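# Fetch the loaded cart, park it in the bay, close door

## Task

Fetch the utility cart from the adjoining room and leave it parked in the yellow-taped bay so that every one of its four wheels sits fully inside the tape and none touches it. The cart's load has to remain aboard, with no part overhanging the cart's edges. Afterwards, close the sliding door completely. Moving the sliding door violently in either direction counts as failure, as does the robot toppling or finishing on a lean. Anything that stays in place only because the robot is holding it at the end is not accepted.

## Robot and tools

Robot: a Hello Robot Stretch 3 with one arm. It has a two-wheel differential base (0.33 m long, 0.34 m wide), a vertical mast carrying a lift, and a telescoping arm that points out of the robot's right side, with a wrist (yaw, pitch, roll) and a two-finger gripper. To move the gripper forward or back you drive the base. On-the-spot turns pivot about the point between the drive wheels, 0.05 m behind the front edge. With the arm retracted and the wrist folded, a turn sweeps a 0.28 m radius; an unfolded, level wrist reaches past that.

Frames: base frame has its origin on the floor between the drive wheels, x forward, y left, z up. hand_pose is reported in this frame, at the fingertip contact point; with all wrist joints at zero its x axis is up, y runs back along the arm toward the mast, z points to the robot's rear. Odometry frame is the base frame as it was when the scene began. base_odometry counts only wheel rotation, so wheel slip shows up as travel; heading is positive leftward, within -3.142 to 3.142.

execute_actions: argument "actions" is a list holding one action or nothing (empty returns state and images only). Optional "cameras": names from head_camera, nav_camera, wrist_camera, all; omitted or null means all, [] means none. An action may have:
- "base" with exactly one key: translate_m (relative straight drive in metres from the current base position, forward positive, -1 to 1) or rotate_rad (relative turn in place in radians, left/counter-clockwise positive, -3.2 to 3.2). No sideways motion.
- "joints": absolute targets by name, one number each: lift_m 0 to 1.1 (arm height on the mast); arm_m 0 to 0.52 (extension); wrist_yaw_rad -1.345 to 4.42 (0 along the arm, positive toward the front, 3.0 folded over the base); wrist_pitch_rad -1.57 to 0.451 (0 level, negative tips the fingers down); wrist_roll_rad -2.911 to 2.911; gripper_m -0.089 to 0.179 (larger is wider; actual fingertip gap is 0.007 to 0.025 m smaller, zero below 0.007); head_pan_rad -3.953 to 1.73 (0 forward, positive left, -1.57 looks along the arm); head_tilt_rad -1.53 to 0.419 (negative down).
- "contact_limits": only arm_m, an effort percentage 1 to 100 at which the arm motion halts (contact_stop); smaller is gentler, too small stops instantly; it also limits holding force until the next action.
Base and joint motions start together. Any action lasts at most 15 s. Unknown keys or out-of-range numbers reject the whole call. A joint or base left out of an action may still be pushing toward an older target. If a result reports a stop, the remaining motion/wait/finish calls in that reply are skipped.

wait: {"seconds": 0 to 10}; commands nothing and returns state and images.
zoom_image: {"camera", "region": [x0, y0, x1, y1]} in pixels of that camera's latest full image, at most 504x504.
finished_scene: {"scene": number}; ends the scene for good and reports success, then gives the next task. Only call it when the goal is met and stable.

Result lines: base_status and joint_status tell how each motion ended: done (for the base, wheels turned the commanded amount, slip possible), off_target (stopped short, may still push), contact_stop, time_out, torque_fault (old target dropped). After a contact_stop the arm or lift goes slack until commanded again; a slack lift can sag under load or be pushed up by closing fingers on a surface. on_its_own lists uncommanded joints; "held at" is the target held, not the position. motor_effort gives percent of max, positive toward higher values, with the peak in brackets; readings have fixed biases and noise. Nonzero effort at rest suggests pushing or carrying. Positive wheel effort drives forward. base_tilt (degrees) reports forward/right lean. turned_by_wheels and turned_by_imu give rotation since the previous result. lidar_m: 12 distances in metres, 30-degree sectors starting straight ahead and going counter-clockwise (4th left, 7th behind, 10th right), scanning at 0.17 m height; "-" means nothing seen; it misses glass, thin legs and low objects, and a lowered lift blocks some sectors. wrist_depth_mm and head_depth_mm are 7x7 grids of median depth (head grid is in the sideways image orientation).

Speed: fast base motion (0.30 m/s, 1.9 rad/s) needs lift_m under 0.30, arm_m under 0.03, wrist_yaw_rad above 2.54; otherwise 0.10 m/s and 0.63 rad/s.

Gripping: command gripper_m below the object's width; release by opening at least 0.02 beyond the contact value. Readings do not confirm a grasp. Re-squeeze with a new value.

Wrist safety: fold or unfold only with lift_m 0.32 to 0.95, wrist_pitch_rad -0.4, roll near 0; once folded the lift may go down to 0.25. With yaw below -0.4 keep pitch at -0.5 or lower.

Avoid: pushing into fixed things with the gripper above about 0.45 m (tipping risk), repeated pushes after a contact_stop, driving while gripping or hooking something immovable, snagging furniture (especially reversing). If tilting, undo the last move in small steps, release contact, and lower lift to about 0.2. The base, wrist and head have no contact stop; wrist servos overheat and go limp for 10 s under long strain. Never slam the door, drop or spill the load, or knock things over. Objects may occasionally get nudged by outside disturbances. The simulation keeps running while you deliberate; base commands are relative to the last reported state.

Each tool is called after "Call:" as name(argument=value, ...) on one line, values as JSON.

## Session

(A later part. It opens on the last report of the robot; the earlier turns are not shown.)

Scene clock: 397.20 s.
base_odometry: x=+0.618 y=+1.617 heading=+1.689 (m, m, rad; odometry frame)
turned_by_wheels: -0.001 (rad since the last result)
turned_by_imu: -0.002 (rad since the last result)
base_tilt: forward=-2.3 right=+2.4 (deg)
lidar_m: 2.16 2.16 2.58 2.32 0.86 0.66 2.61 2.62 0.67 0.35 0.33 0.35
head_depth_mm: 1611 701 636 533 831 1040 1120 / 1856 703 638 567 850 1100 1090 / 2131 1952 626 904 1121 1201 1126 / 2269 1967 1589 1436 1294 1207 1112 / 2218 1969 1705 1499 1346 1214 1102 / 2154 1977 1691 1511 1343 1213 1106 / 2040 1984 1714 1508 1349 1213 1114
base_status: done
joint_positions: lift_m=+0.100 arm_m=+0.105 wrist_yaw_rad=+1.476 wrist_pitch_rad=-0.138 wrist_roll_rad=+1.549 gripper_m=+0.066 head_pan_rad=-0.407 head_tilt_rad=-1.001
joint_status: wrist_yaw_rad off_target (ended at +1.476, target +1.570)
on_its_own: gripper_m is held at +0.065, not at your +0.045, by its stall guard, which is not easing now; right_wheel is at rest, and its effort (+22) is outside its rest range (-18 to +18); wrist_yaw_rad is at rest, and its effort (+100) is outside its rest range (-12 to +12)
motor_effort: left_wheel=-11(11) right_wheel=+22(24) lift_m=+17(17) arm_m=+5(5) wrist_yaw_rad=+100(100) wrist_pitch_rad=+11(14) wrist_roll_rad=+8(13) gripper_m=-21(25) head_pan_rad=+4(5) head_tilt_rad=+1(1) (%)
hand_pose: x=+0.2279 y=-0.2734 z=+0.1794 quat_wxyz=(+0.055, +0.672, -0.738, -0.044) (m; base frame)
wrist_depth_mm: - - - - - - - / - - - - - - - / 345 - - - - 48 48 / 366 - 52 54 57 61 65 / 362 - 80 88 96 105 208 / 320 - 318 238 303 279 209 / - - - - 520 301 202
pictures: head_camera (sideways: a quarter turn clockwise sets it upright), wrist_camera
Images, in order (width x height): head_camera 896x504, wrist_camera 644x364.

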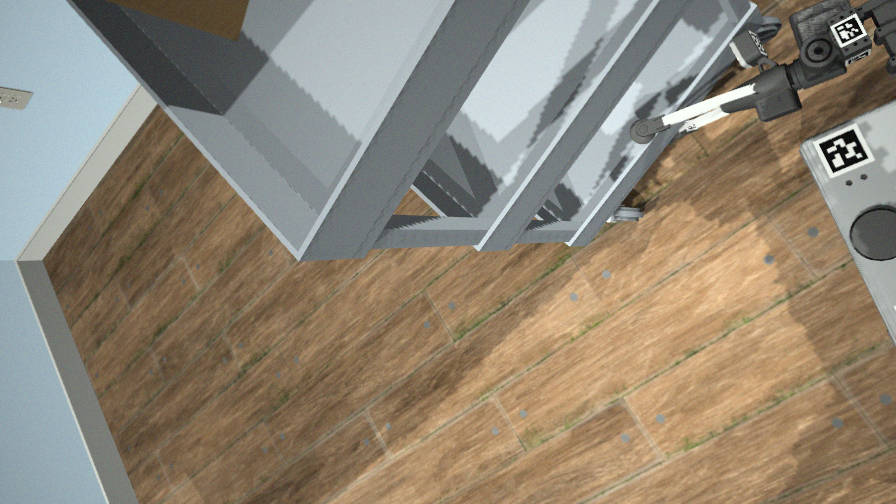

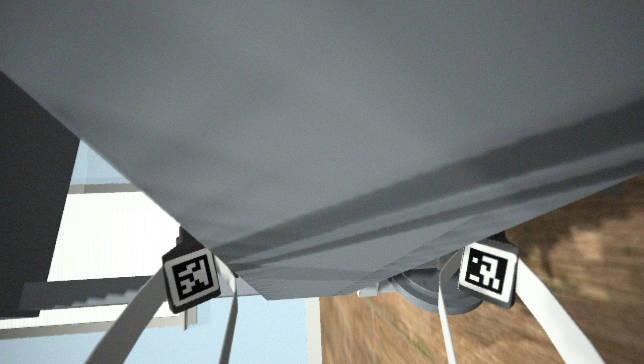

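Call:
execute_actions(actions=[{"joints":{"gripper_m":0.15,"wrist_yaw_rad":1.50}}], cameras=[])

Call:
execute_actions(actions=[{"base":{"translate_m":-0.2},"joints":{"head_pan_rad":-0.5,"head_tilt_rad":-0.85}}], cameras=["head_camera","nav_camera"])

Scene clock: 402.97 s.
base_odometry: x=+0.618 y=+1.618 heading=+1.690 (m, m, rad; odometry frame)
turned_by_wheels: +0.001 (rad since the last result)
turned_by_imu: +0.002 (rad since the last result)
base_tilt: forward=-2.3 right=+2.4 (deg)
lidar_m: 2.16 2.17 2.58 2.33 0.86 0.66 2.61 2.61 0.67 0.35 0.33 0.35
head_depth_mm: 1615 703 634 533 836 1046 1114 / 1864 703 635 568 847 1100 1091 / 2136 1948 626 904 1127 1207 1123 / 2275 1973 1600 1438 1300 1209 1108 / 2231 1992 1697 1495 1338 1205 1103 / 2157 1960 1715 1508 1343 1199 1106 / 2042 1969 1710 1506 1343 1212 1108
base_status: not commanded
joint_positions: lift_m=+0.100 arm_m=+0.105 wrist_yaw_rad=+1.498 wrist_pitch_rad=-0.139 wrist_roll_rad=+1.568 gripper_m=+0.150 head_pan_rad=-0.407 head_tilt_rad=-1.001
joint_status: all done
motor_effort: left_wheel=+1(2) right_wheel=-2(8) lift_m=+17(17) arm_m=+5(5) wrist_yaw_rad=+3(49) wrist_pitch_rad=+12(12) wrist_roll_rad=+0(9) gripper_m=+0(95) head_pan_rad=+5(4) head_tilt_rad=+0(0) (%)
hand_pose: x=+0.2284 y=-0.2679 z=+0.1793 quat_wxyz=(+0.049, +0.679, -0.731, -0.050) (m; base frame)
wrist_depth_mm: - - - - - - - / - - - - - - - / 354 - - 48 49 51 52 / 359 - 58 62 67 73 191 / 360 - 97 109 124 284 207 / 318 - - 922 309 298 194 / - - - - 532 304 224
pictures: none
No camera images: the call's "cameras" was empty. Leave "cameras" out to get every camera's image.

Scene clock: 406.07 s.
base_odometry: x=+0.642 y=+1.419 heading=+1.690 (m, m, rad; odometry frame)
turned_by_wheels: +0.000 (rad since the last result)
turned_by_imu: +0.001 (rad since the last result)
base_tilt: forward=-2.4 right=+2.3 (deg)
lidar_m: 0.64 2.37 2.57 2.29 0.51 0.52 2.41 2.42 0.60 0.60 0.43 0.45
head_depth_mm: 631 722 751 596 883 1228 1133 / 656 749 757 623 903 1125 1131 / 1791 823 758 981 944 1187 1115 / 2121 883 761 1022 1188 1246 1120 / 2393 2449 730 1000 1387 1261 1127 / 2318 2455 1958 1673 1439 1256 1123 / 2186 2356 2020 1686 1446 1266 1130
base_status: done
joint_positions: lift_m=+0.100 arm_m=+0.105 wrist_yaw_rad=+1.498 wrist_pitch_rad=-0.139 wrist_roll_rad=+1.569 gripper_m=+0.150 head_pan_rad=-0.493 head_tilt_rad=-0.853
joint_status: all done
motor_effort: left_wheel=+2(2) right_wheel=-2(6) lift_m=+17(17) arm_m=+4(4) wrist_yaw_rad=+2(3) wrist_pitch_rad=+12(12) wrist_roll_rad=+0(0) gripper_m=+0(0) head_pan_rad=-3(19) head_tilt_rad=+2(18) (%)
hand_pose: x=+0.2284 y=-0.2678 z=+0.1793 quat_wxyz=(+0.049, +0.679, -0.730, -0.050) (m; base frame)
wrist_depth_mm: 139 142 144 144 156 168 171 / 359 538 187 175 400 283 203 / 366 577 - 228 445 289 205 / 364 581 - 332 499 294 205 / 418 508 - 863 477 337 207 / - - - - 519 343 194 / - - - - 532 304 222
pictures: head_camera (sideways: a quarter turn clockwise sets it upright), nav_camera (sideways: a quarter turn counterclockwise sets it upright)
Images, in order (width x height): head_camera 896x504, nav_camera 672x504.

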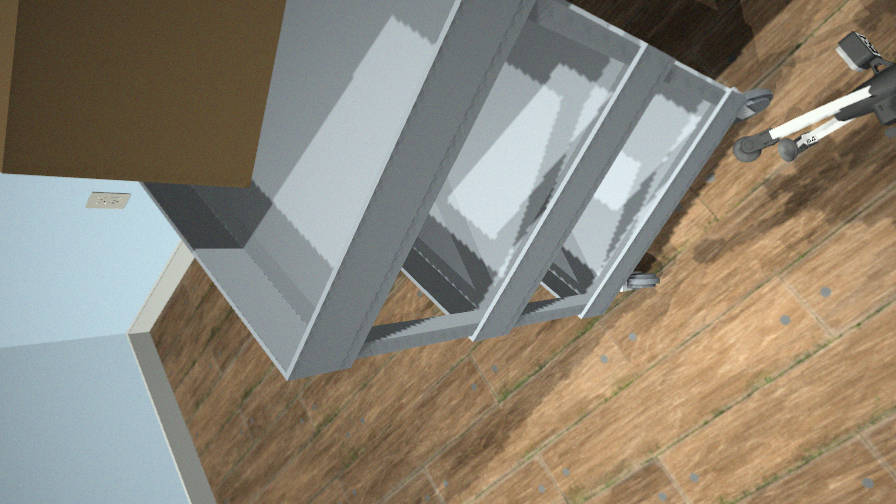

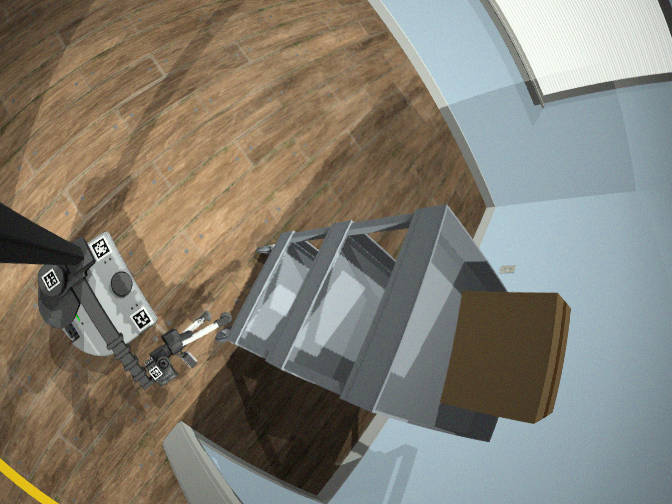

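Call:
execute_actions(actions=[{"base":{"translate_m":0.24},"joints":{"wrist_yaw_rad":1.6,"arm_m":0.1,"head_tilt_rad":-1.0}}], cameras=["head_camera","wrist_camera"])

Scene clock: 428.63 s.
base_odometry: x=+0.613 y=+1.657 heading=+1.690 (m, m, rad; odometry frame)
turned_by_wheels: +0.000 (rad since the last result)
turned_by_imu: +0.000 (rad since the last result)
base_tilt: forward=-2.4 right=+2.3 (deg)
lidar_m: 2.12 2.13 2.54 2.34 0.93 0.70 2.65 2.65 0.69 0.33 0.33 0.34
head_depth_mm: 1448 647 642 564 824 995 1100 / 1713 717 644 557 840 1093 1086 / 1902 1992 635 892 884 1193 1130 / 2135 1991 605 881 1185 1214 1110 / 2249 1995 1711 1498 1342 1211 1107 / 2224 2032 1733 1507 1354 1212 1107 / 2057 2020 1738 1512 1355 1220 1109
base_status: done
joint_positions: lift_m=+0.100 arm_m=+0.100 wrist_yaw_rad=+1.604 wrist_pitch_rad=-0.144 wrist_roll_rad=+1.569 gripper_m=+0.150 head_pan_rad=-0.493 head_tilt_rad=-0.988
joint_status: all done
motor_effort: left_wheel=+0(5) right_wheel=+3(14) lift_m=+18(17) arm_m=+6(6) wrist_yaw_rad=-6(8) wrist_pitch_rad=+15(15) wrist_roll_rad=+0(0) gripper_m=+1(0) head_pan_rad=-4(4) head_tilt_rad=-7(24) (%)
hand_pose: x=+0.2286 y=-0.2362 z=+0.1781 quat_wxyz=(+0.053, +0.717, -0.693, -0.049) (m; base frame)
wrist_depth_mm: - - - - - - - / 342 - - - 48 49 51 / - 56 55 58 62 66 181 / - - 89 97 108 259 205 / 294 301 306 289 275 261 207 / - - - - 517 335 193 / - - - - 522 302 223
pictures: head_camera (sideways: a quarter turn clockwise sets it upright), wrist_camera
Images, in order (width x height): head_camera 896x504, wrist_camera 644x364.

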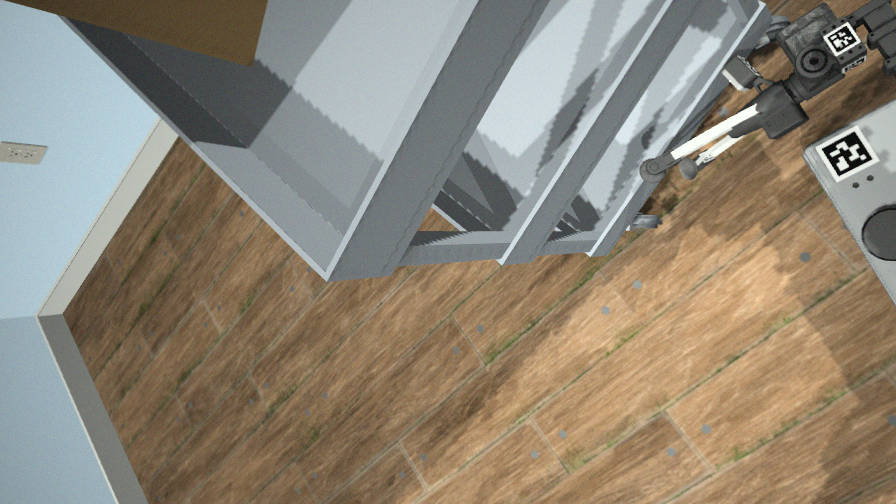

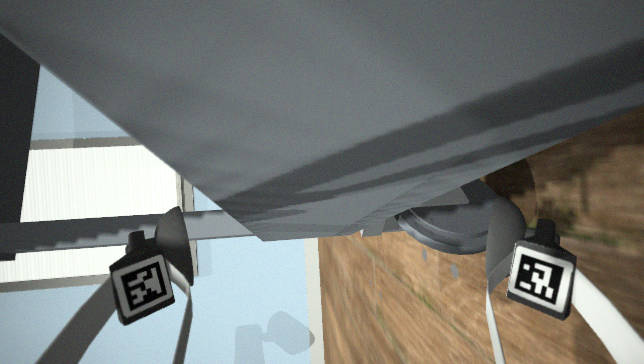

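Call:
execute_actions(actions=[{"joints":{"gripper_m":0.045}}], cameras=["head_camera","wrist_camera"])

Scene clock: 432.27 s.
base_odometry: x=+0.613 y=+1.657 heading=+1.690 (m, m, rad; odometry frame)
turned_by_wheels: +0.000 (rad since the last result)
turned_by_imu: +0.001 (rad since the last result)
base_tilt: forward=-2.3 right=+2.3 (deg)
lidar_m: 2.12 2.13 2.54 2.34 0.93 0.69 2.64 2.65 0.69 0.33 0.33 0.35
head_depth_mm: 1439 647 643 564 824 992 1101 / 1711 717 645 556 844 1088 1084 / 1909 1964 637 891 886 1189 1127 / 2140 1977 604 876 1181 1208 1110 / 2288 2009 1722 1517 1350 1213 1103 / 2210 2002 1725 1515 1349 1210 1103 / 2066 2020 1739 1533 1348 1223 1104
base_status: not commanded
joint_positions: lift_m=+0.100 arm_m=+0.100 wrist_yaw_rad=+1.612 wrist_pitch_rad=-0.133 wrist_roll_rad=+1.570 gripper_m=+0.046 head_pan_rad=-0.493 head_tilt_rad=-0.988
joint_status: all done
on_its_own: wrist_yaw_rad is at rest, and its effort (-16) is outside its rest range (-12 to +12)
motor_effort: left_wheel=+1(2) right_wheel=-2(3) lift_m=+17(18) arm_m=+5(6) wrist_yaw_rad=-16(16) wrist_pitch_rad=+8(14) wrist_roll_rad=-1(0) gripper_m=-23(100) head_pan_rad=-5(4) head_tilt_rad=-7(7) (%)
hand_pose: x=+0.2292 y=-0.2342 z=+0.1809 quat_wxyz=(+0.049, +0.720, -0.691, -0.046) (m; base frame)
wrist_depth_mm: - - - - - - - / - - - 47 49 49 51 / - - 57 60 63 67 183 / - - 94 101 112 266 208 / 304 302 306 338 530 269 211 / - - - - 600 272 214 / - - - - 556 332 213
pictures: head_camera (sideways: a quarter turn clockwise sets it upright), wrist_camera
Images, in order (width x height): head_camera 896x504, wrist_camera 644x364.

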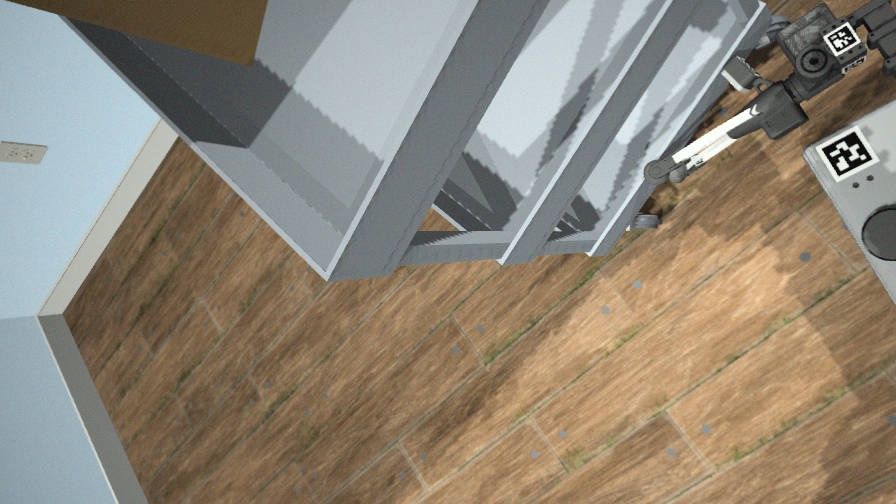

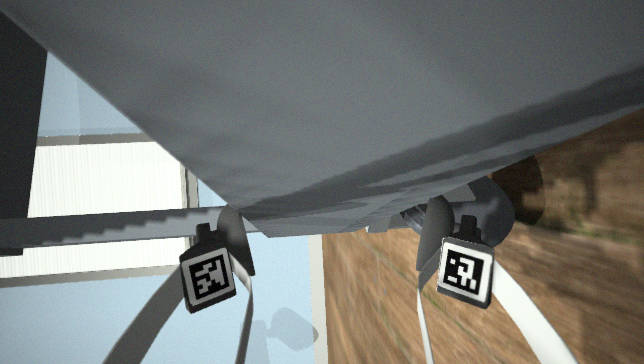

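Call:
execute_actions(actions=[{"base":{"translate_m":-0.1},"joints":{"gripper_m":0.035}}], cameras=["head_camera","wrist_camera"])

Scene clock: 437.20 s.
base_odometry: x=+0.625 y=+1.558 heading=+1.691 (m, m, rad; odometry frame)
turned_by_wheels: +0.000 (rad since the last result)
turned_by_imu: +0.001 (rad since the last result)
base_tilt: forward=-2.4 right=+2.4 (deg)
lidar_m: 2.22 2.23 2.61 2.32 0.75 0.61 2.55 2.56 0.64 0.38 0.37 0.39
head_depth_mm: 594 696 643 550 841 1148 1115 / 804 717 645 893 868 1168 1090 / 1889 729 646 933 1144 1194 1128 / 2159 721 639 936 1241 1211 1112 / 2318 2001 1675 1480 1343 1212 1105 / 2266 2006 1725 1511 1365 1215 1103 / 2144 2014 1736 1514 1356 1219 1104
base_status: done
joint_positions: lift_m=+0.100 arm_m=+0.100 wrist_yaw_rad=+1.602 wrist_pitch_rad=-0.137 wrist_roll_rad=+1.569 gripper_m=+0.035 head_pan_rad=-0.493 head_tilt_rad=-0.988
joint_status: all done
motor_effort: left_wheel=+2(3) right_wheel=-2(17) lift_m=+17(17) arm_m=+4(6) wrist_yaw_rad=-2(32) wrist_pitch_rad=+10(34) wrist_roll_rad=+0(4) gripper_m=-1(75) head_pan_rad=-3(3) head_tilt_rad=-7(7) (%)
hand_pose: x=+0.2290 y=-0.2369 z=+0.1799 quat_wxyz=(+0.050, +0.716, -0.694, -0.047) (m; base frame)
wrist_depth_mm: 369 - 90 93 96 242 202 / 372 - 121 119 124 284 203 / 363 - - 167 382 289 206 / 361 - 400 277 377 294 208 / - - - - 395 295 210 / - - - - 604 299 212 / - - - - 539 286 212
pictures: head_camera (sideways: a quarter turn clockwise sets it upright), wrist_camera
Images, in order (width x height): head_camera 896x504, wrist_camera 644x364.

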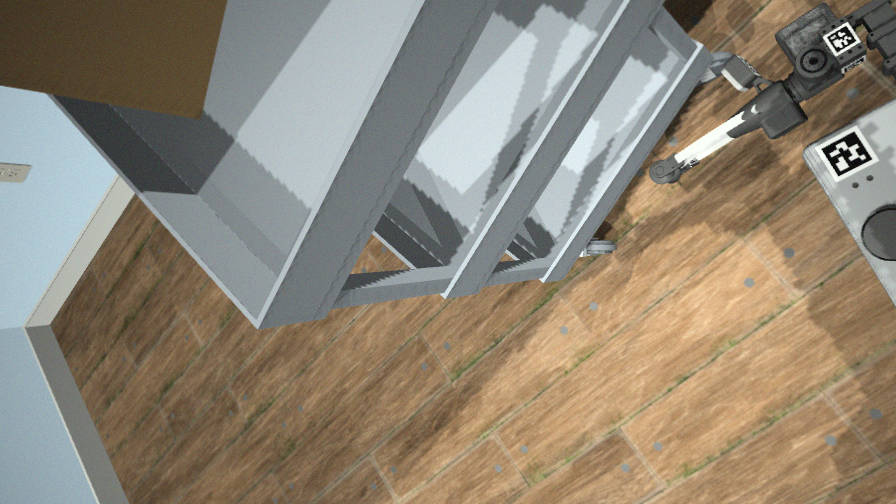

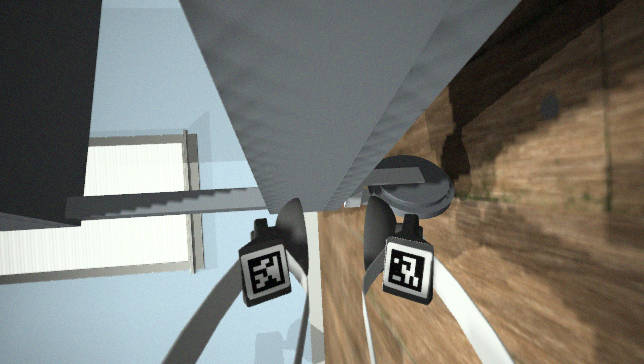

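Call:
execute_actions(actions=[{"joints":{"lift_m":0.35,"gripper_m":0.0,"arm_m":0.085}}], cameras=[])

Call:
execute_actions(actions=[{"joints":{"wrist_roll_rad":0,"wrist_pitch_rad":-0.8,"wrist_yaw_rad":1.3}}], cameras=[])

Call:
execute_actions(actions=[{"base":{"translate_m":0.28}}], cameras=["head_camera","wrist_camera"])

Scene clock: 455.20 s.
base_odometry: x=+0.625 y=+1.558 heading=+1.691 (m, m, rad; odometry frame)
turned_by_wheels: +0.000 (rad since the last result)
turned_by_imu: +0.001 (rad since the last result)
base_tilt: forward=-2.3 right=+2.4 (deg)
lidar_m: 2.22 2.23 2.61 2.32 0.75 0.61 2.55 2.56 0.64 0.38 0.37 0.39
head_depth_mm: 593 692 643 551 838 1107 1066 / 805 714 647 896 868 1109 1094 / 1904 729 645 933 1157 1210 1129 / 2191 718 639 934 1241 1213 1118 / 2336 2016 1663 1488 1346 1212 1105 / 2278 2015 1742 1516 1344 1211 1100 / 2160 2020 1721 1520 1350 1216 1110
base_status: not commanded
joint_positions: lift_m=+0.349 arm_m=+0.085 wrist_yaw_rad=+1.601 wrist_pitch_rad=-0.137 wrist_roll_rad=+1.569 gripper_m=+0.000 head_pan_rad=-0.493 head_tilt_rad=-0.988
joint_status: all done
motor_effort: left_wheel=+1(1) right_wheel=-2(2) lift_m=+30(32) arm_m=-2(2) wrist_yaw_rad=-2(2) wrist_pitch_rad=+11(11) wrist_roll_rad=+0(0) gripper_m=-3(91) head_pan_rad=-3(3) head_tilt_rad=-7(7) (%)
hand_pose: x=+0.2290 y=-0.2225 z=+0.4290 quat_wxyz=(+0.050, +0.716, -0.694, -0.047) (m; base frame)
wrist_depth_mm: 104 105 109 - - 420 305 / 136 133 139 - - 428 305 / - 181 189 - - 435 276 / - 390 305 426 916 440 396 / - - - - - 676 464 / - - - - 983 682 483 / - - - - - 695 482
pictures: none
No camera images: the call's "cameras" was empty. Leave "cameras" out to get every camera's image.

Scene clock: 456.63 s.
base_odometry: x=+0.625 y=+1.558 heading=+1.691 (m, m, rad; odometry frame)
turned_by_wheels: +0.000 (rad since the last result)
turned_by_imu: +0.000 (rad since the last result)
base_tilt: forward=-2.4 right=+2.4 (deg)
lidar_m: 2.22 2.23 2.61 2.32 0.75 0.61 2.55 2.56 0.64 0.38 0.37 0.39
head_depth_mm: 592 694 644 550 838 1148 1069 / 808 714 646 892 865 1149 1104 / 1895 728 647 932 1139 1204 1128 / 2198 719 639 927 1236 1214 1113 / 2314 2004 1649 1492 1352 1209 1103 / 2282 2012 1740 1513 1339 1217 1101 / 2147 2028 1741 1526 1351 1210 1106
base_status: not commanded
joint_positions: lift_m=+0.349 arm_m=+0.085 wrist_yaw_rad=+1.302 wrist_pitch_rad=-0.809 wrist_roll_rad=+0.005 gripper_m=+0.000 head_pan_rad=-0.493 head_tilt_rad=-0.988
joint_status: all done
motor_effort: left_wheel=+2(1) right_wheel=-2(2) lift_m=+30(30) arm_m=-3(3) wrist_yaw_rad=-2(3) wrist_pitch_rad=+6(11) wrist_roll_rad=-2(5) gripper_m=-4(3) head_pan_rad=-5(4) head_tilt_rad=-7(7) (%)
hand_pose: x=+0.1324 y=-0.2728 z=+0.2862 quat_wxyz=(+0.685, +0.615, -0.350, +0.171) (m; base frame)
wrist_depth_mm: 751 734 450 462 457 443 433 / 670 647 410 410 404 394 386 / 584 583 543 362 365 355 125 / 535 529 515 343 328 321 122 / 483 484 469 - 261 186 432 / 448 445 435 417 282 241 412 / 419 407 400 397 386 380 376
pictures: none
No camera images: the call's "cameras" was empty. Leave "cameras" out to get every camera's image.

Scene clock: 460.40 s.
base_odometry: x=+0.591 y=+1.836 heading=+1.691 (m, m, rad; odometry frame)
turned_by_wheels: +0.000 (rad since the last result)
turned_by_imu: +0.000 (rad since the last result)
base_tilt: forward=-2.4 right=+2.3 (deg)
lidar_m: 1.95 1.95 2.33 2.38 1.26 0.85 2.82 0.82 0.36 0.29 0.28 0.31
head_depth_mm: 1496 1705 619 564 527 777 1055 / 1648 1864 1701 547 829 1065 1095 / 1861 1967 1699 1463 845 1155 1120 / 2093 1989 1713 1506 1342 1206 1114 / 2173 2013 1733 1512 1344 1212 1101 / 2007 2006 1724 1519 1346 1216 1102 / 1883 2006 1746 1518 1359 1216 1115
base_status: done
joint_positions: lift_m=+0.349 arm_m=+0.085 wrist_yaw_rad=+1.308 wrist_pitch_rad=-0.820 wrist_roll_rad=-0.015 gripper_m=+0.000 head_pan_rad=-0.493 head_tilt_rad=-0.988
joint_status: not commanded
motor_effort: left_wheel=+1(5) right_wheel=+1(12) lift_m=+30(30) arm_m=+6(5) wrist_yaw_rad=-10(23) wrist_pitch_rad=+12(17) wrist_roll_rad=+5(11) gripper_m=-3(2) head_pan_rad=-4(4) head_tilt_rad=-7(6) (%)
hand_pose: x=+0.1304 y=-0.2705 z=+0.2844 quat_wxyz=(+0.689, +0.617, -0.338, +0.175) (m; base frame)
wrist_depth_mm: 723 700 671 688 398 430 433 / 647 640 224 346 387 393 388 / 569 565 294 348 360 355 349 / 519 513 494 333 327 322 320 / 483 477 462 - 299 298 293 / 440 434 429 280 275 273 269 / 410 402 395 391 256 254 254
pictures: head_camera (sideways: a quarter turn clockwise sets it upright), wrist_camera
Images, in order (width x height): head_camera 896x504, wrist_camera 644x364.

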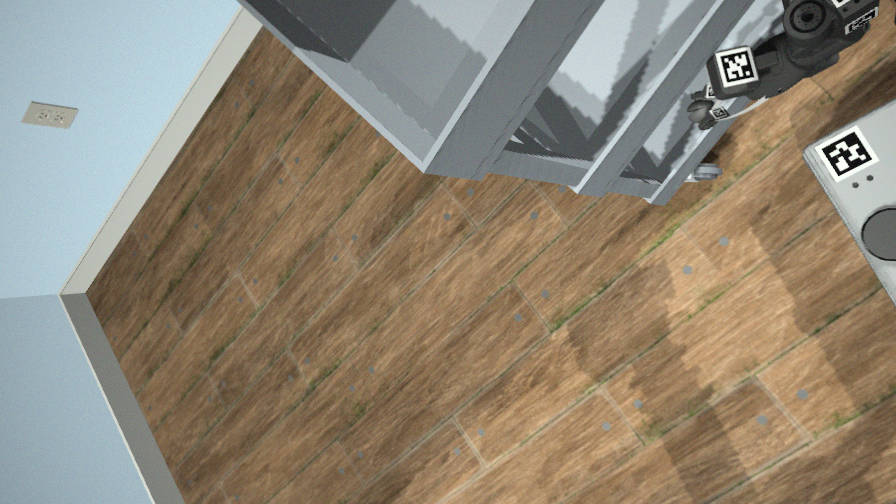

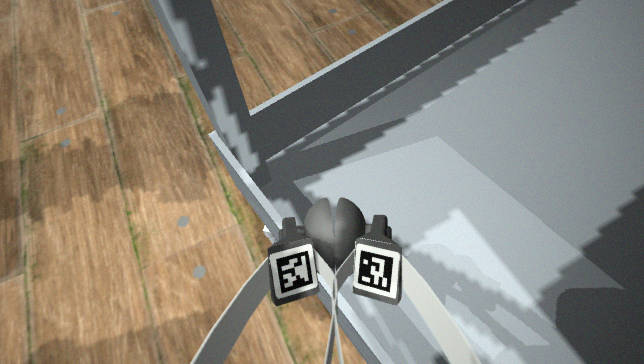

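Call:
execute_actions(actions=[{"joints":{"lift_m":0.26}}], cameras=["head_camera","wrist_camera"])

Scene clock: 466.83 s.
base_odometry: x=+0.591 y=+1.836 heading=+1.691 (m, m, rad; odometry frame)
turned_by_wheels: +0.000 (rad since the last result)
turned_by_imu: -0.001 (rad since the last result)
base_tilt: forward=-2.4 right=+2.4 (deg)
lidar_m: 1.95 1.96 2.33 2.37 1.26 0.85 2.82 0.82 0.36 0.29 0.28 0.31
head_depth_mm: 1511 1728 619 564 517 778 1051 / 1664 1883 1699 547 826 1055 1092 / 1858 1973 1705 1447 828 1156 1126 / 2103 1980 1715 1512 1340 1206 1114 / 2193 2004 1723 1495 1349 1210 1103 / 2037 1998 1743 1517 1351 1214 1104 / 1896 2005 1736 1526 1354 1217 1111
base_status: not commanded
joint_positions: lift_m=+0.283 arm_m=+0.085 wrist_yaw_rad=+1.296 wrist_pitch_rad=-0.734 wrist_roll_rad=+0.007 gripper_m=+0.000 head_pan_rad=-0.493 head_tilt_rad=-0.989
joint_status: lift_m contact_stop (moved -0.067 of -0.089)
on_its_own: lift_m is slack since a contact_stop, until your next command for it (your +0.260 is given up); wrist_pitch_rad is at rest, and its effort (-39) is outside its rest range (-20 to +32)
motor_effort: left_wheel=+1(2) right_wheel=-2(9) lift_m=+21(26) arm_m=+2(6) wrist_yaw_rad=+5(12) wrist_pitch_rad=-39(53) wrist_roll_rad=-3(6) gripper_m=-3(4) head_pan_rad=-3(4) head_tilt_rad=-6(7) (%)
hand_pose: x=+0.1462 y=-0.2771 z=+0.2317 quat_wxyz=(+0.678, +0.601, -0.375, +0.194) (m; base frame)
wrist_depth_mm: 760 167 725 704 341 391 387 / 644 617 257 297 348 341 336 / 552 547 238 309 307 306 296 / 492 486 277 279 274 271 266 / 441 431 409 - 249 242 242 / 395 388 386 224 225 225 219 / 364 360 349 337 207 205 201
pictures: head_camera (sideways: a quarter turn clockwise sets it upright), wrist_camera
Images, in order (width x height): head_camera 896x504, wrist_camera 644x364.

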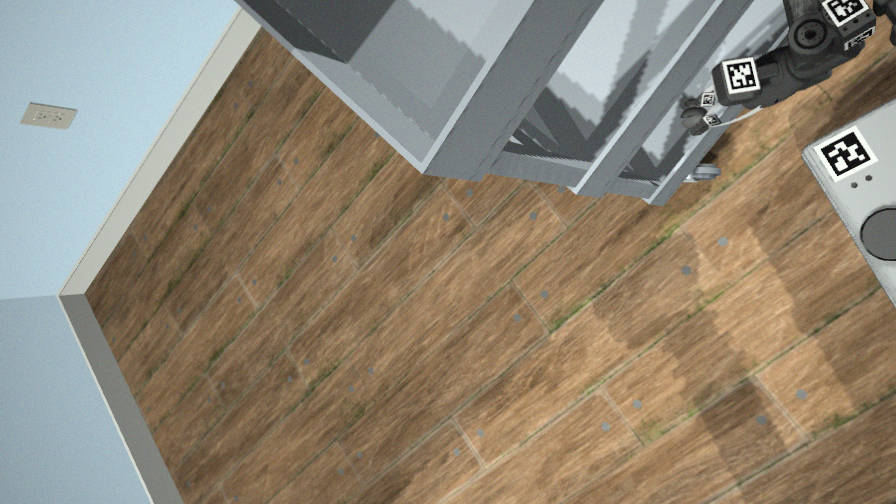

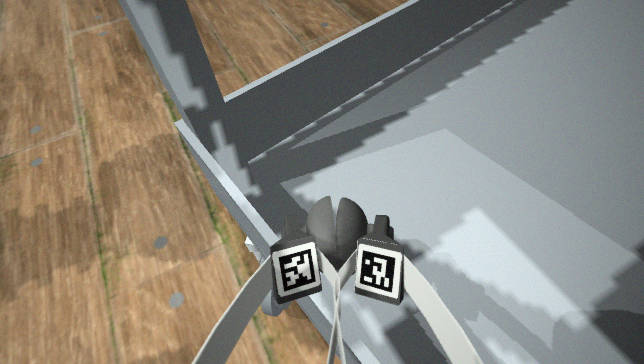

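Call:
execute_actions(actions=[{"joints":{"lift_m":0.36}}], cameras=[])

Call:
execute_actions(actions=[{"base":{"translate_m":-0.2}}], cameras=[])

Call:
execute_actions(actions=[{"joints":{"lift_m":0.27,"wrist_pitch_rad":0,"wrist_yaw_rad":1.57,"arm_m":0.07,"gripper_m":0.15}}], cameras=["head_camera","wrist_camera"])

Scene clock: 489.47 s.
base_odometry: x=+0.591 y=+1.836 heading=+1.691 (m, m, rad; odometry frame)
turned_by_wheels: +0.000 (rad since the last result)
turned_by_imu: +0.000 (rad since the last result)
base_tilt: forward=-2.3 right=+2.4 (deg)
lidar_m: 1.95 1.95 2.33 2.38 1.26 0.85 2.82 0.82 0.36 0.29 0.28 0.31
head_depth_mm: 1499 1714 618 564 518 771 1052 / 1655 1874 1710 547 829 1071 1106 / 1845 1970 1709 1477 830 1161 1119 / 2079 1989 1714 1514 1348 1212 1113 / 2181 1994 1718 1508 1340 1214 1100 / 2036 2003 1736 1520 1340 1214 1099 / 1884 1997 1727 1522 1353 1221 1112
base_status: not commanded
joint_positions: lift_m=+0.359 arm_m=+0.085 wrist_yaw_rad=+1.311 wrist_pitch_rad=-0.828 wrist_roll_rad=-0.016 gripper_m=+0.000 head_pan_rad=-0.493 head_tilt_rad=-0.989
joint_status: all done
on_its_own: wrist_yaw_rad is at rest, and its effort (-14) is outside its rest range (-12 to +12)
motor_effort: left_wheel=+2(2) right_wheel=+1(3) lift_m=+30(33) arm_m=+3(3) wrist_yaw_rad=-14(15) wrist_pitch_rad=+17(39) wrist_roll_rad=+6(6) gripper_m=-3(4) head_pan_rad=-4(4) head_tilt_rad=-6(6) (%)
hand_pose: x=+0.1288 y=-0.2698 z=+0.2930 quat_wxyz=(+0.690, +0.619, -0.334, +0.174) (m; base frame)
wrist_depth_mm: 726 695 689 689 399 434 440 / 651 641 236 363 398 399 393 / 588 573 301 359 362 360 360 / 535 524 497 341 335 330 326 / 484 477 469 - 309 303 301 / 449 442 436 284 283 281 278 / 415 414 408 399 265 264 258
pictures: none
No camera images: the call's "cameras" was empty. Leave "cameras" out to get every camera's image.

Scene clock: 492.70 s.
base_odometry: x=+0.615 y=+1.637 heading=+1.691 (m, m, rad; odometry frame)
turned_by_wheels: +0.000 (rad since the last result)
turned_by_imu: +0.001 (rad since the last result)
base_tilt: forward=-2.3 right=+2.4 (deg)
lidar_m: 2.15 2.14 2.56 2.33 0.89 0.68 2.62 2.63 0.68 0.36 0.36 0.39
head_depth_mm: 627 697 640 549 838 1077 1072 / 1679 731 644 895 867 1151 1111 / 1910 708 634 929 1158 1205 1123 / 2155 1982 636 932 1283 1206 1113 / 2269 1995 1718 1509 1345 1207 1100 / 2232 2010 1732 1515 1352 1214 1111 / 2076 2013 1721 1513 1358 1214 1113
base_status: done
joint_positions: lift_m=+0.359 arm_m=+0.085 wrist_yaw_rad=+1.302 wrist_pitch_rad=-0.814 wrist_roll_rad=-0.005 gripper_m=+0.000 head_pan_rad=-0.493 head_tilt_rad=-0.989
joint_status: not commanded
motor_effort: left_wheel=+2(2) right_wheel=-1(5) lift_m=+30(31) arm_m=+3(4) wrist_yaw_rad=-2(14) wrist_pitch_rad=+9(17) wrist_roll_rad=+1(5) gripper_m=-3(4) head_pan_rad=-4(3) head_tilt_rad=-6(6) (%)
hand_pose: x=+0.1313 y=-0.2720 z=+0.2953 quat_wxyz=(+0.687, +0.616, -0.345, +0.172) (m; base frame)
wrist_depth_mm: 777 752 429 473 465 457 445 / 670 674 439 424 418 408 401 / 598 588 564 370 369 368 362 / 544 529 519 356 338 339 327 / 490 496 483 - 302 306 293 / 457 445 455 431 251 281 138 / 420 413 409 401 403 211 373
pictures: none
No camera images: the call's "cameras" was empty. Leave "cameras" out to get every camera's image.

Scene clock: 494.70 s.
base_odometry: x=+0.615 y=+1.637 heading=+1.691 (m, m, rad; odometry frame)
turned_by_wheels: +0.000 (rad since the last result)
turned_by_imu: +0.000 (rad since the last result)
base_tilt: forward=-2.4 right=+2.4 (deg)
lidar_m: 2.14 2.15 2.57 2.33 0.90 0.68 2.63 2.63 0.68 0.36 0.36 0.39
head_depth_mm: 629 694 641 550 837 1088 1075 / 1687 729 643 895 869 1102 1094 / 1919 710 633 933 1161 1209 1129 / 2158 1979 635 927 1281 1213 1115 / 2281 2009 1720 1507 1347 1211 1103 / 2205 2003 1721 1503 1349 1213 1109 / 2065 2017 1740 1513 1353 1215 1108
base_status: not commanded
joint_positions: lift_m=+0.271 arm_m=+0.070 wrist_yaw_rad=+1.568 wrist_pitch_rad=-0.022 wrist_roll_rad=-0.004 gripper_m=+0.150 head_pan_rad=-0.493 head_tilt_rad=-0.989
joint_status: all done
motor_effort: left_wheel=+2(1) right_wheel=-1(1) lift_m=+11(28) arm_m=-2(2) wrist_yaw_rad=+3(2) wrist_pitch_rad=+14(15) wrist_roll_rad=+1(2) gripper_m=+0(95) head_pan_rad=-4(5) head_tilt_rad=-7(6) (%)
hand_pose: x=+0.2343 y=-0.2160 z=+0.3794 quat_wxyz=(+0.508, +0.504, -0.494, +0.495) (m; base frame)
wrist_depth_mm: - - - 321 195 140 109 / - - - - 232 256 314 / - - - - - - - / - - - - - - - / - - - - - - 602 / 828 - 779 449 472 491 514 / 652 628 632 577 398 400 395
pictures: head_camera (sideways: a quarter turn clockwise sets it upright), wrist_camera
Images, in order (width x height): head_camera 896x504, wrist_camera 644x364.

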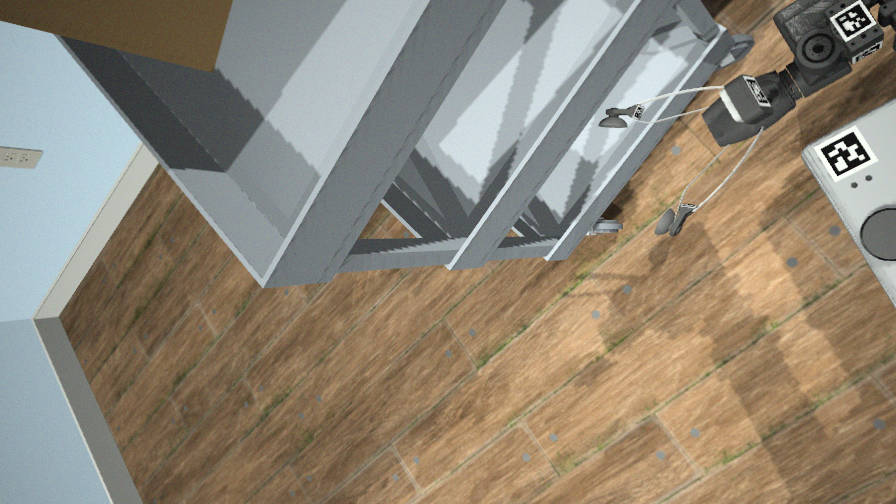

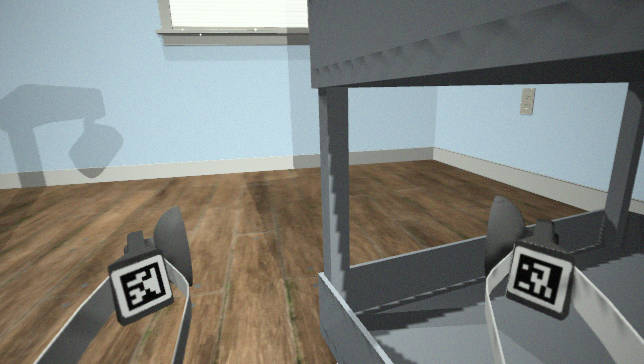

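Call:
execute_actions(actions=[{"base":{"translate_m":0.2}}], cameras=["wrist_camera"])

Scene clock: 502.03 s.
base_odometry: x=+0.591 y=+1.836 heading=+1.691 (m, m, rad; odometry frame)
turned_by_wheels: +0.000 (rad since the last result)
turned_by_imu: +0.000 (rad since the last result)
base_tilt: forward=-2.3 right=+2.4 (deg)
lidar_m: 1.95 1.95 2.33 2.37 1.26 0.85 2.82 0.82 0.36 0.29 0.28 0.31
head_depth_mm: 1515 1713 617 563 517 780 1048 / 1659 1874 1698 546 828 1059 1097 / 1857 1975 1689 1469 841 1158 1125 / 2094 2000 1716 1499 1338 1218 1115 / 2186 2002 1740 1516 1340 1212 1105 / 2003 1990 1726 1519 1348 1219 1102 / 1872 1982 1733 1517 1353 1220 1107
base_status: done
joint_positions: lift_m=+0.271 arm_m=+0.070 wrist_yaw_rad=+1.568 wrist_pitch_rad=-0.022 wrist_roll_rad=-0.004 gripper_m=+0.150 head_pan_rad=-0.493 head_tilt_rad=-0.989
joint_status: not commanded
motor_effort: left_wheel=+1(4) right_wheel=-2(2) lift_m=+11(11) arm_m=-3(3) wrist_yaw_rad=+3(3) wrist_pitch_rad=+14(14) wrist_roll_rad=+1(1) gripper_m=+0(0) head_pan_rad=-5(5) head_tilt_rad=-6(6) (%)
hand_pose: x=+0.2343 y=-0.2160 z=+0.3795 quat_wxyz=(+0.507, +0.504, -0.494, +0.495) (m; base frame)
wrist_depth_mm: - - - 133 80 63 60 / - - - 158 - - - / - - - 166 - - - / - - - 173 - - - / - - - 183 - - - / 819 - 796 192 778 736 776 / 660 634 620 205 608 579 339
pictures: wrist_camera
Images, in order (width x height): wrist_camera 644x364.

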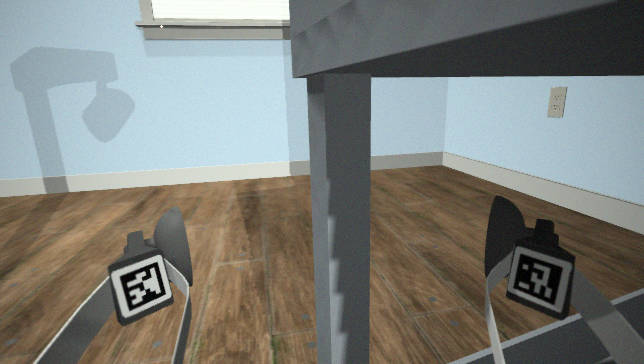

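Call:
execute_actions(actions=[{"base":{"translate_m":0.06},"joints":{"lift_m":0.245}}], cameras=["wrist_camera"])

Call:
execute_actions(actions=[{"joints":{"gripper_m":0.01}}], cameras=["wrist_camera","head_camera"])

Scene clock: 506.03 s.
base_odometry: x=+0.584 y=+1.896 heading=+1.691 (m, m, rad; odometry frame)
turned_by_wheels: +0.000 (rad since the last result)
turned_by_imu: +0.000 (rad since the last result)
base_tilt: forward=-2.4 right=+2.4 (deg)
lidar_m: 1.88 1.90 2.25 2.39 1.36 0.90 1.00 0.85 0.33 0.26 0.26 0.28
head_depth_mm: 1493 1697 1697 553 495 766 1006 / 1647 1842 1701 1475 609 786 1097 / 1838 1961 1706 1501 1332 1168 1126 / 2075 1988 1714 1515 1338 1206 1114 / 2129 2012 1716 1497 1347 1209 1101 / 1968 1989 1746 1509 1349 1216 1100 / 1828 1965 1745 1516 1349 1210 1107
base_status: done
joint_positions: lift_m=+0.246 arm_m=+0.070 wrist_yaw_rad=+1.568 wrist_pitch_rad=-0.021 wrist_roll_rad=-0.004 gripper_m=+0.150 head_pan_rad=-0.493 head_tilt_rad=-0.989
joint_status: all done
motor_effort: left_wheel=+1(4) right_wheel=-2(3) lift_m=+11(12) arm_m=-2(2) wrist_yaw_rad=+3(3) wrist_pitch_rad=+13(13) wrist_roll_rad=+1(2) gripper_m=+0(1) head_pan_rad=-4(4) head_tilt_rad=-6(6) (%)
hand_pose: x=+0.2343 y=-0.2160 z=+0.3548 quat_wxyz=(+0.507, +0.504, -0.494, +0.495) (m; base frame)
wrist_depth_mm: - - - 97 - - - / - - - 100 - - - / - - - 104 - - - / - - - 108 - - - / - - - 114 937 - 966 / 793 - 758 120 697 688 736 / 618 606 592 125 549 578 565
pictures: wrist_camera
Images, in order (width x height): wrist_camera 644x364.

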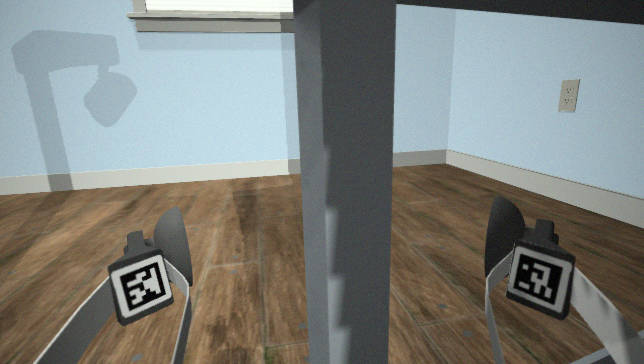

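Scene clock: 507.93 s.
base_odometry: x=+0.584 y=+1.896 heading=+1.691 (m, m, rad; odometry frame)
turned_by_wheels: +0.000 (rad since the last result)
turned_by_imu: +0.000 (rad since the last result)
base_tilt: forward=-2.3 right=+2.4 (deg)
lidar_m: 1.89 1.90 2.26 2.39 1.37 0.91 1.00 0.85 0.33 0.26 0.26 0.28
head_depth_mm: 1488 1697 1688 555 492 767 1004 / 1642 1876 1702 1469 608 785 1092 / 1819 1962 1704 1500 1329 1160 1121 / 2056 1991 1718 1496 1341 1203 1109 / 2103 1995 1719 1513 1345 1207 1100 / 1956 1997 1724 1522 1349 1215 1112 / 1832 1965 1725 1517 1343 1217 1106
base_status: not commanded
joint_positions: lift_m=+0.246 arm_m=+0.070 wrist_yaw_rad=+1.549 wrist_pitch_rad=-0.021 wrist_roll_rad=-0.003 gripper_m=+0.011 head_pan_rad=-0.493 head_tilt_rad=-0.989
joint_status: all done
on_its_own: wrist_yaw_rad is at rest, and its effort (+26) is outside its rest range (-12 to +12)
motor_effort: left_wheel=+0(1) right_wheel=-1(2) lift_m=+11(11) arm_m=-3(3) wrist_yaw_rad=+26(28) wrist_pitch_rad=+13(13) wrist_roll_rad=+1(1) gripper_m=-18(99) head_pan_rad=-4(4) head_tilt_rad=-6(6) (%)
hand_pose: x=+0.2343 y=-0.2207 z=+0.3548 quat_wxyz=(+0.512, +0.499, -0.499, +0.490) (m; base frame)
wrist_depth_mm: - - - 97 - - 949 / - - - 101 - - - / - - - 104 - - - / - - - 109 - - - / - - - 113 - - 966 / 788 754 760 118 666 733 713 / 619 593 584 126 577 571 547
pictures: head_camera (sideways: a quarter turn clockwise sets it upright), wrist_camera
Images, in order (width x height): head_camera 896x504, wrist_camera 644x364.

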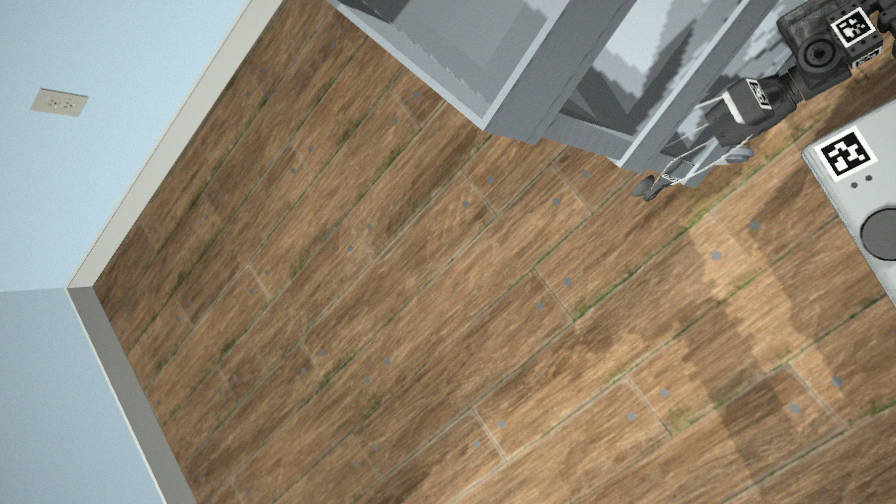

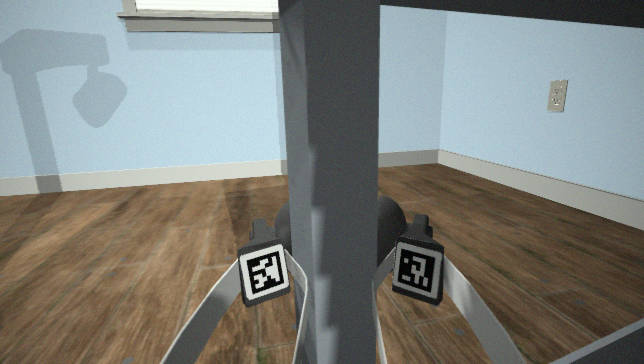

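Call:
execute_actions(actions=[{"base":{"translate_m":-0.3},"joints":{"wrist_yaw_rad":1.55,"head_pan_rad":-0.4,"head_tilt_rad":-0.9}}], cameras=["wrist_camera","head_camera","nav_camera"])

Scene clock: 513.47 s.
base_odometry: x=+0.620 y=+1.598 heading=+1.691 (m, m, rad; odometry frame)
turned_by_wheels: +0.000 (rad since the last result)
turned_by_imu: +0.002 (rad since the last result)
base_tilt: forward=-2.3 right=+2.4 (deg)
lidar_m: 2.18 2.19 2.61 2.33 0.82 0.65 2.59 2.59 0.66 0.36 0.30 1.74
head_depth_mm: 1620 1802 1787 615 519 790 1061 / 1818 2050 1867 1589 1216 839 1070 / 2045 2192 1873 1596 1392 1240 1110 / 2322 2276 1890 1589 1395 1231 1110 / 2252 2287 1898 1611 1397 1240 1111 / 2118 2256 1889 1615 1410 1246 1110 / 1980 2171 1916 1607 1402 1238 1117
base_status: done
joint_positions: lift_m=+0.246 arm_m=+0.070 wrist_yaw_rad=+1.453 wrist_pitch_rad=-0.020 wrist_roll_rad=-0.003 gripper_m=+0.010 head_pan_rad=-0.407 head_tilt_rad=-0.901
joint_status: wrist_yaw_rad off_target (ended at +1.453, target +1.550); the others done
on_its_own: wrist_yaw_rad is held at +1.486, not at your +1.550, by its stall guard, which is still easing
motor_effort: left_wheel=-1(5) right_wheel=-5(17) lift_m=+12(12) arm_m=-1(3) wrist_yaw_rad=+42(61) wrist_pitch_rad=+12(14) wrist_roll_rad=+1(1) gripper_m=-13(18) head_pan_rad=+4(19) head_tilt_rad=+1(14) (%)
hand_pose: x=+0.2326 y=-0.2452 z=+0.3551 quat_wxyz=(+0.534, +0.474, -0.523, +0.465) (m; base frame)
wrist_depth_mm: - - - 110 151 179 187 / - - - 114 - - - / - - - 119 - - - / - - - 124 - - - / - - - 125 935 587 546 / 783 757 756 130 665 463 459 / 621 591 591 144 343 364 364
pictures: head_camera (sideways: a quarter turn clockwise sets it upright), nav_camera (sideways: a quarter turn counterclockwise sets it upright), wrist_camera
Images, in order (width x height): head_camera 896x504, nav_camera 672x504, wrist_camera 644x364.

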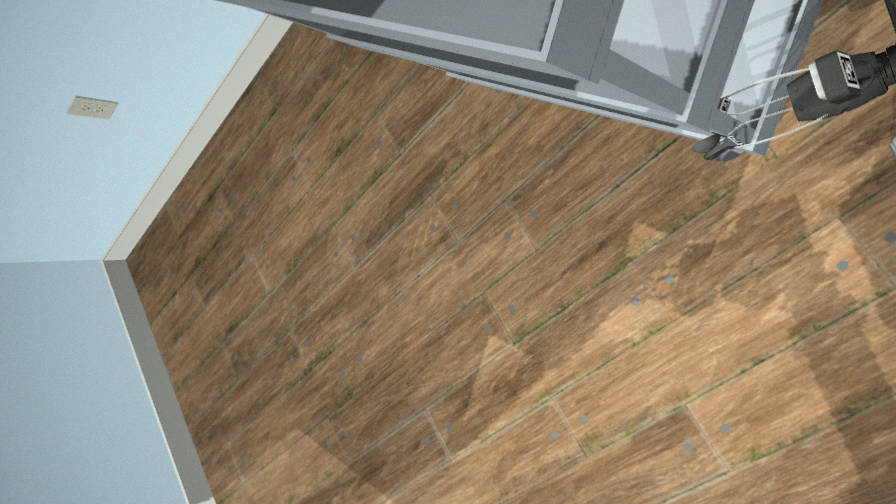

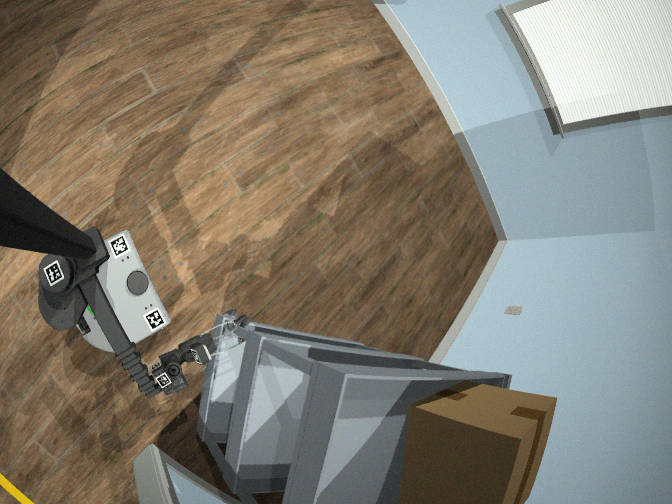

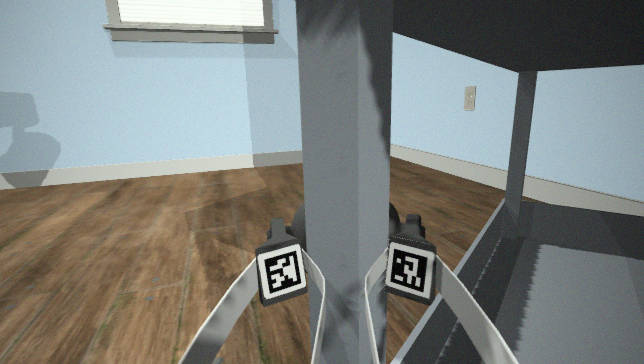

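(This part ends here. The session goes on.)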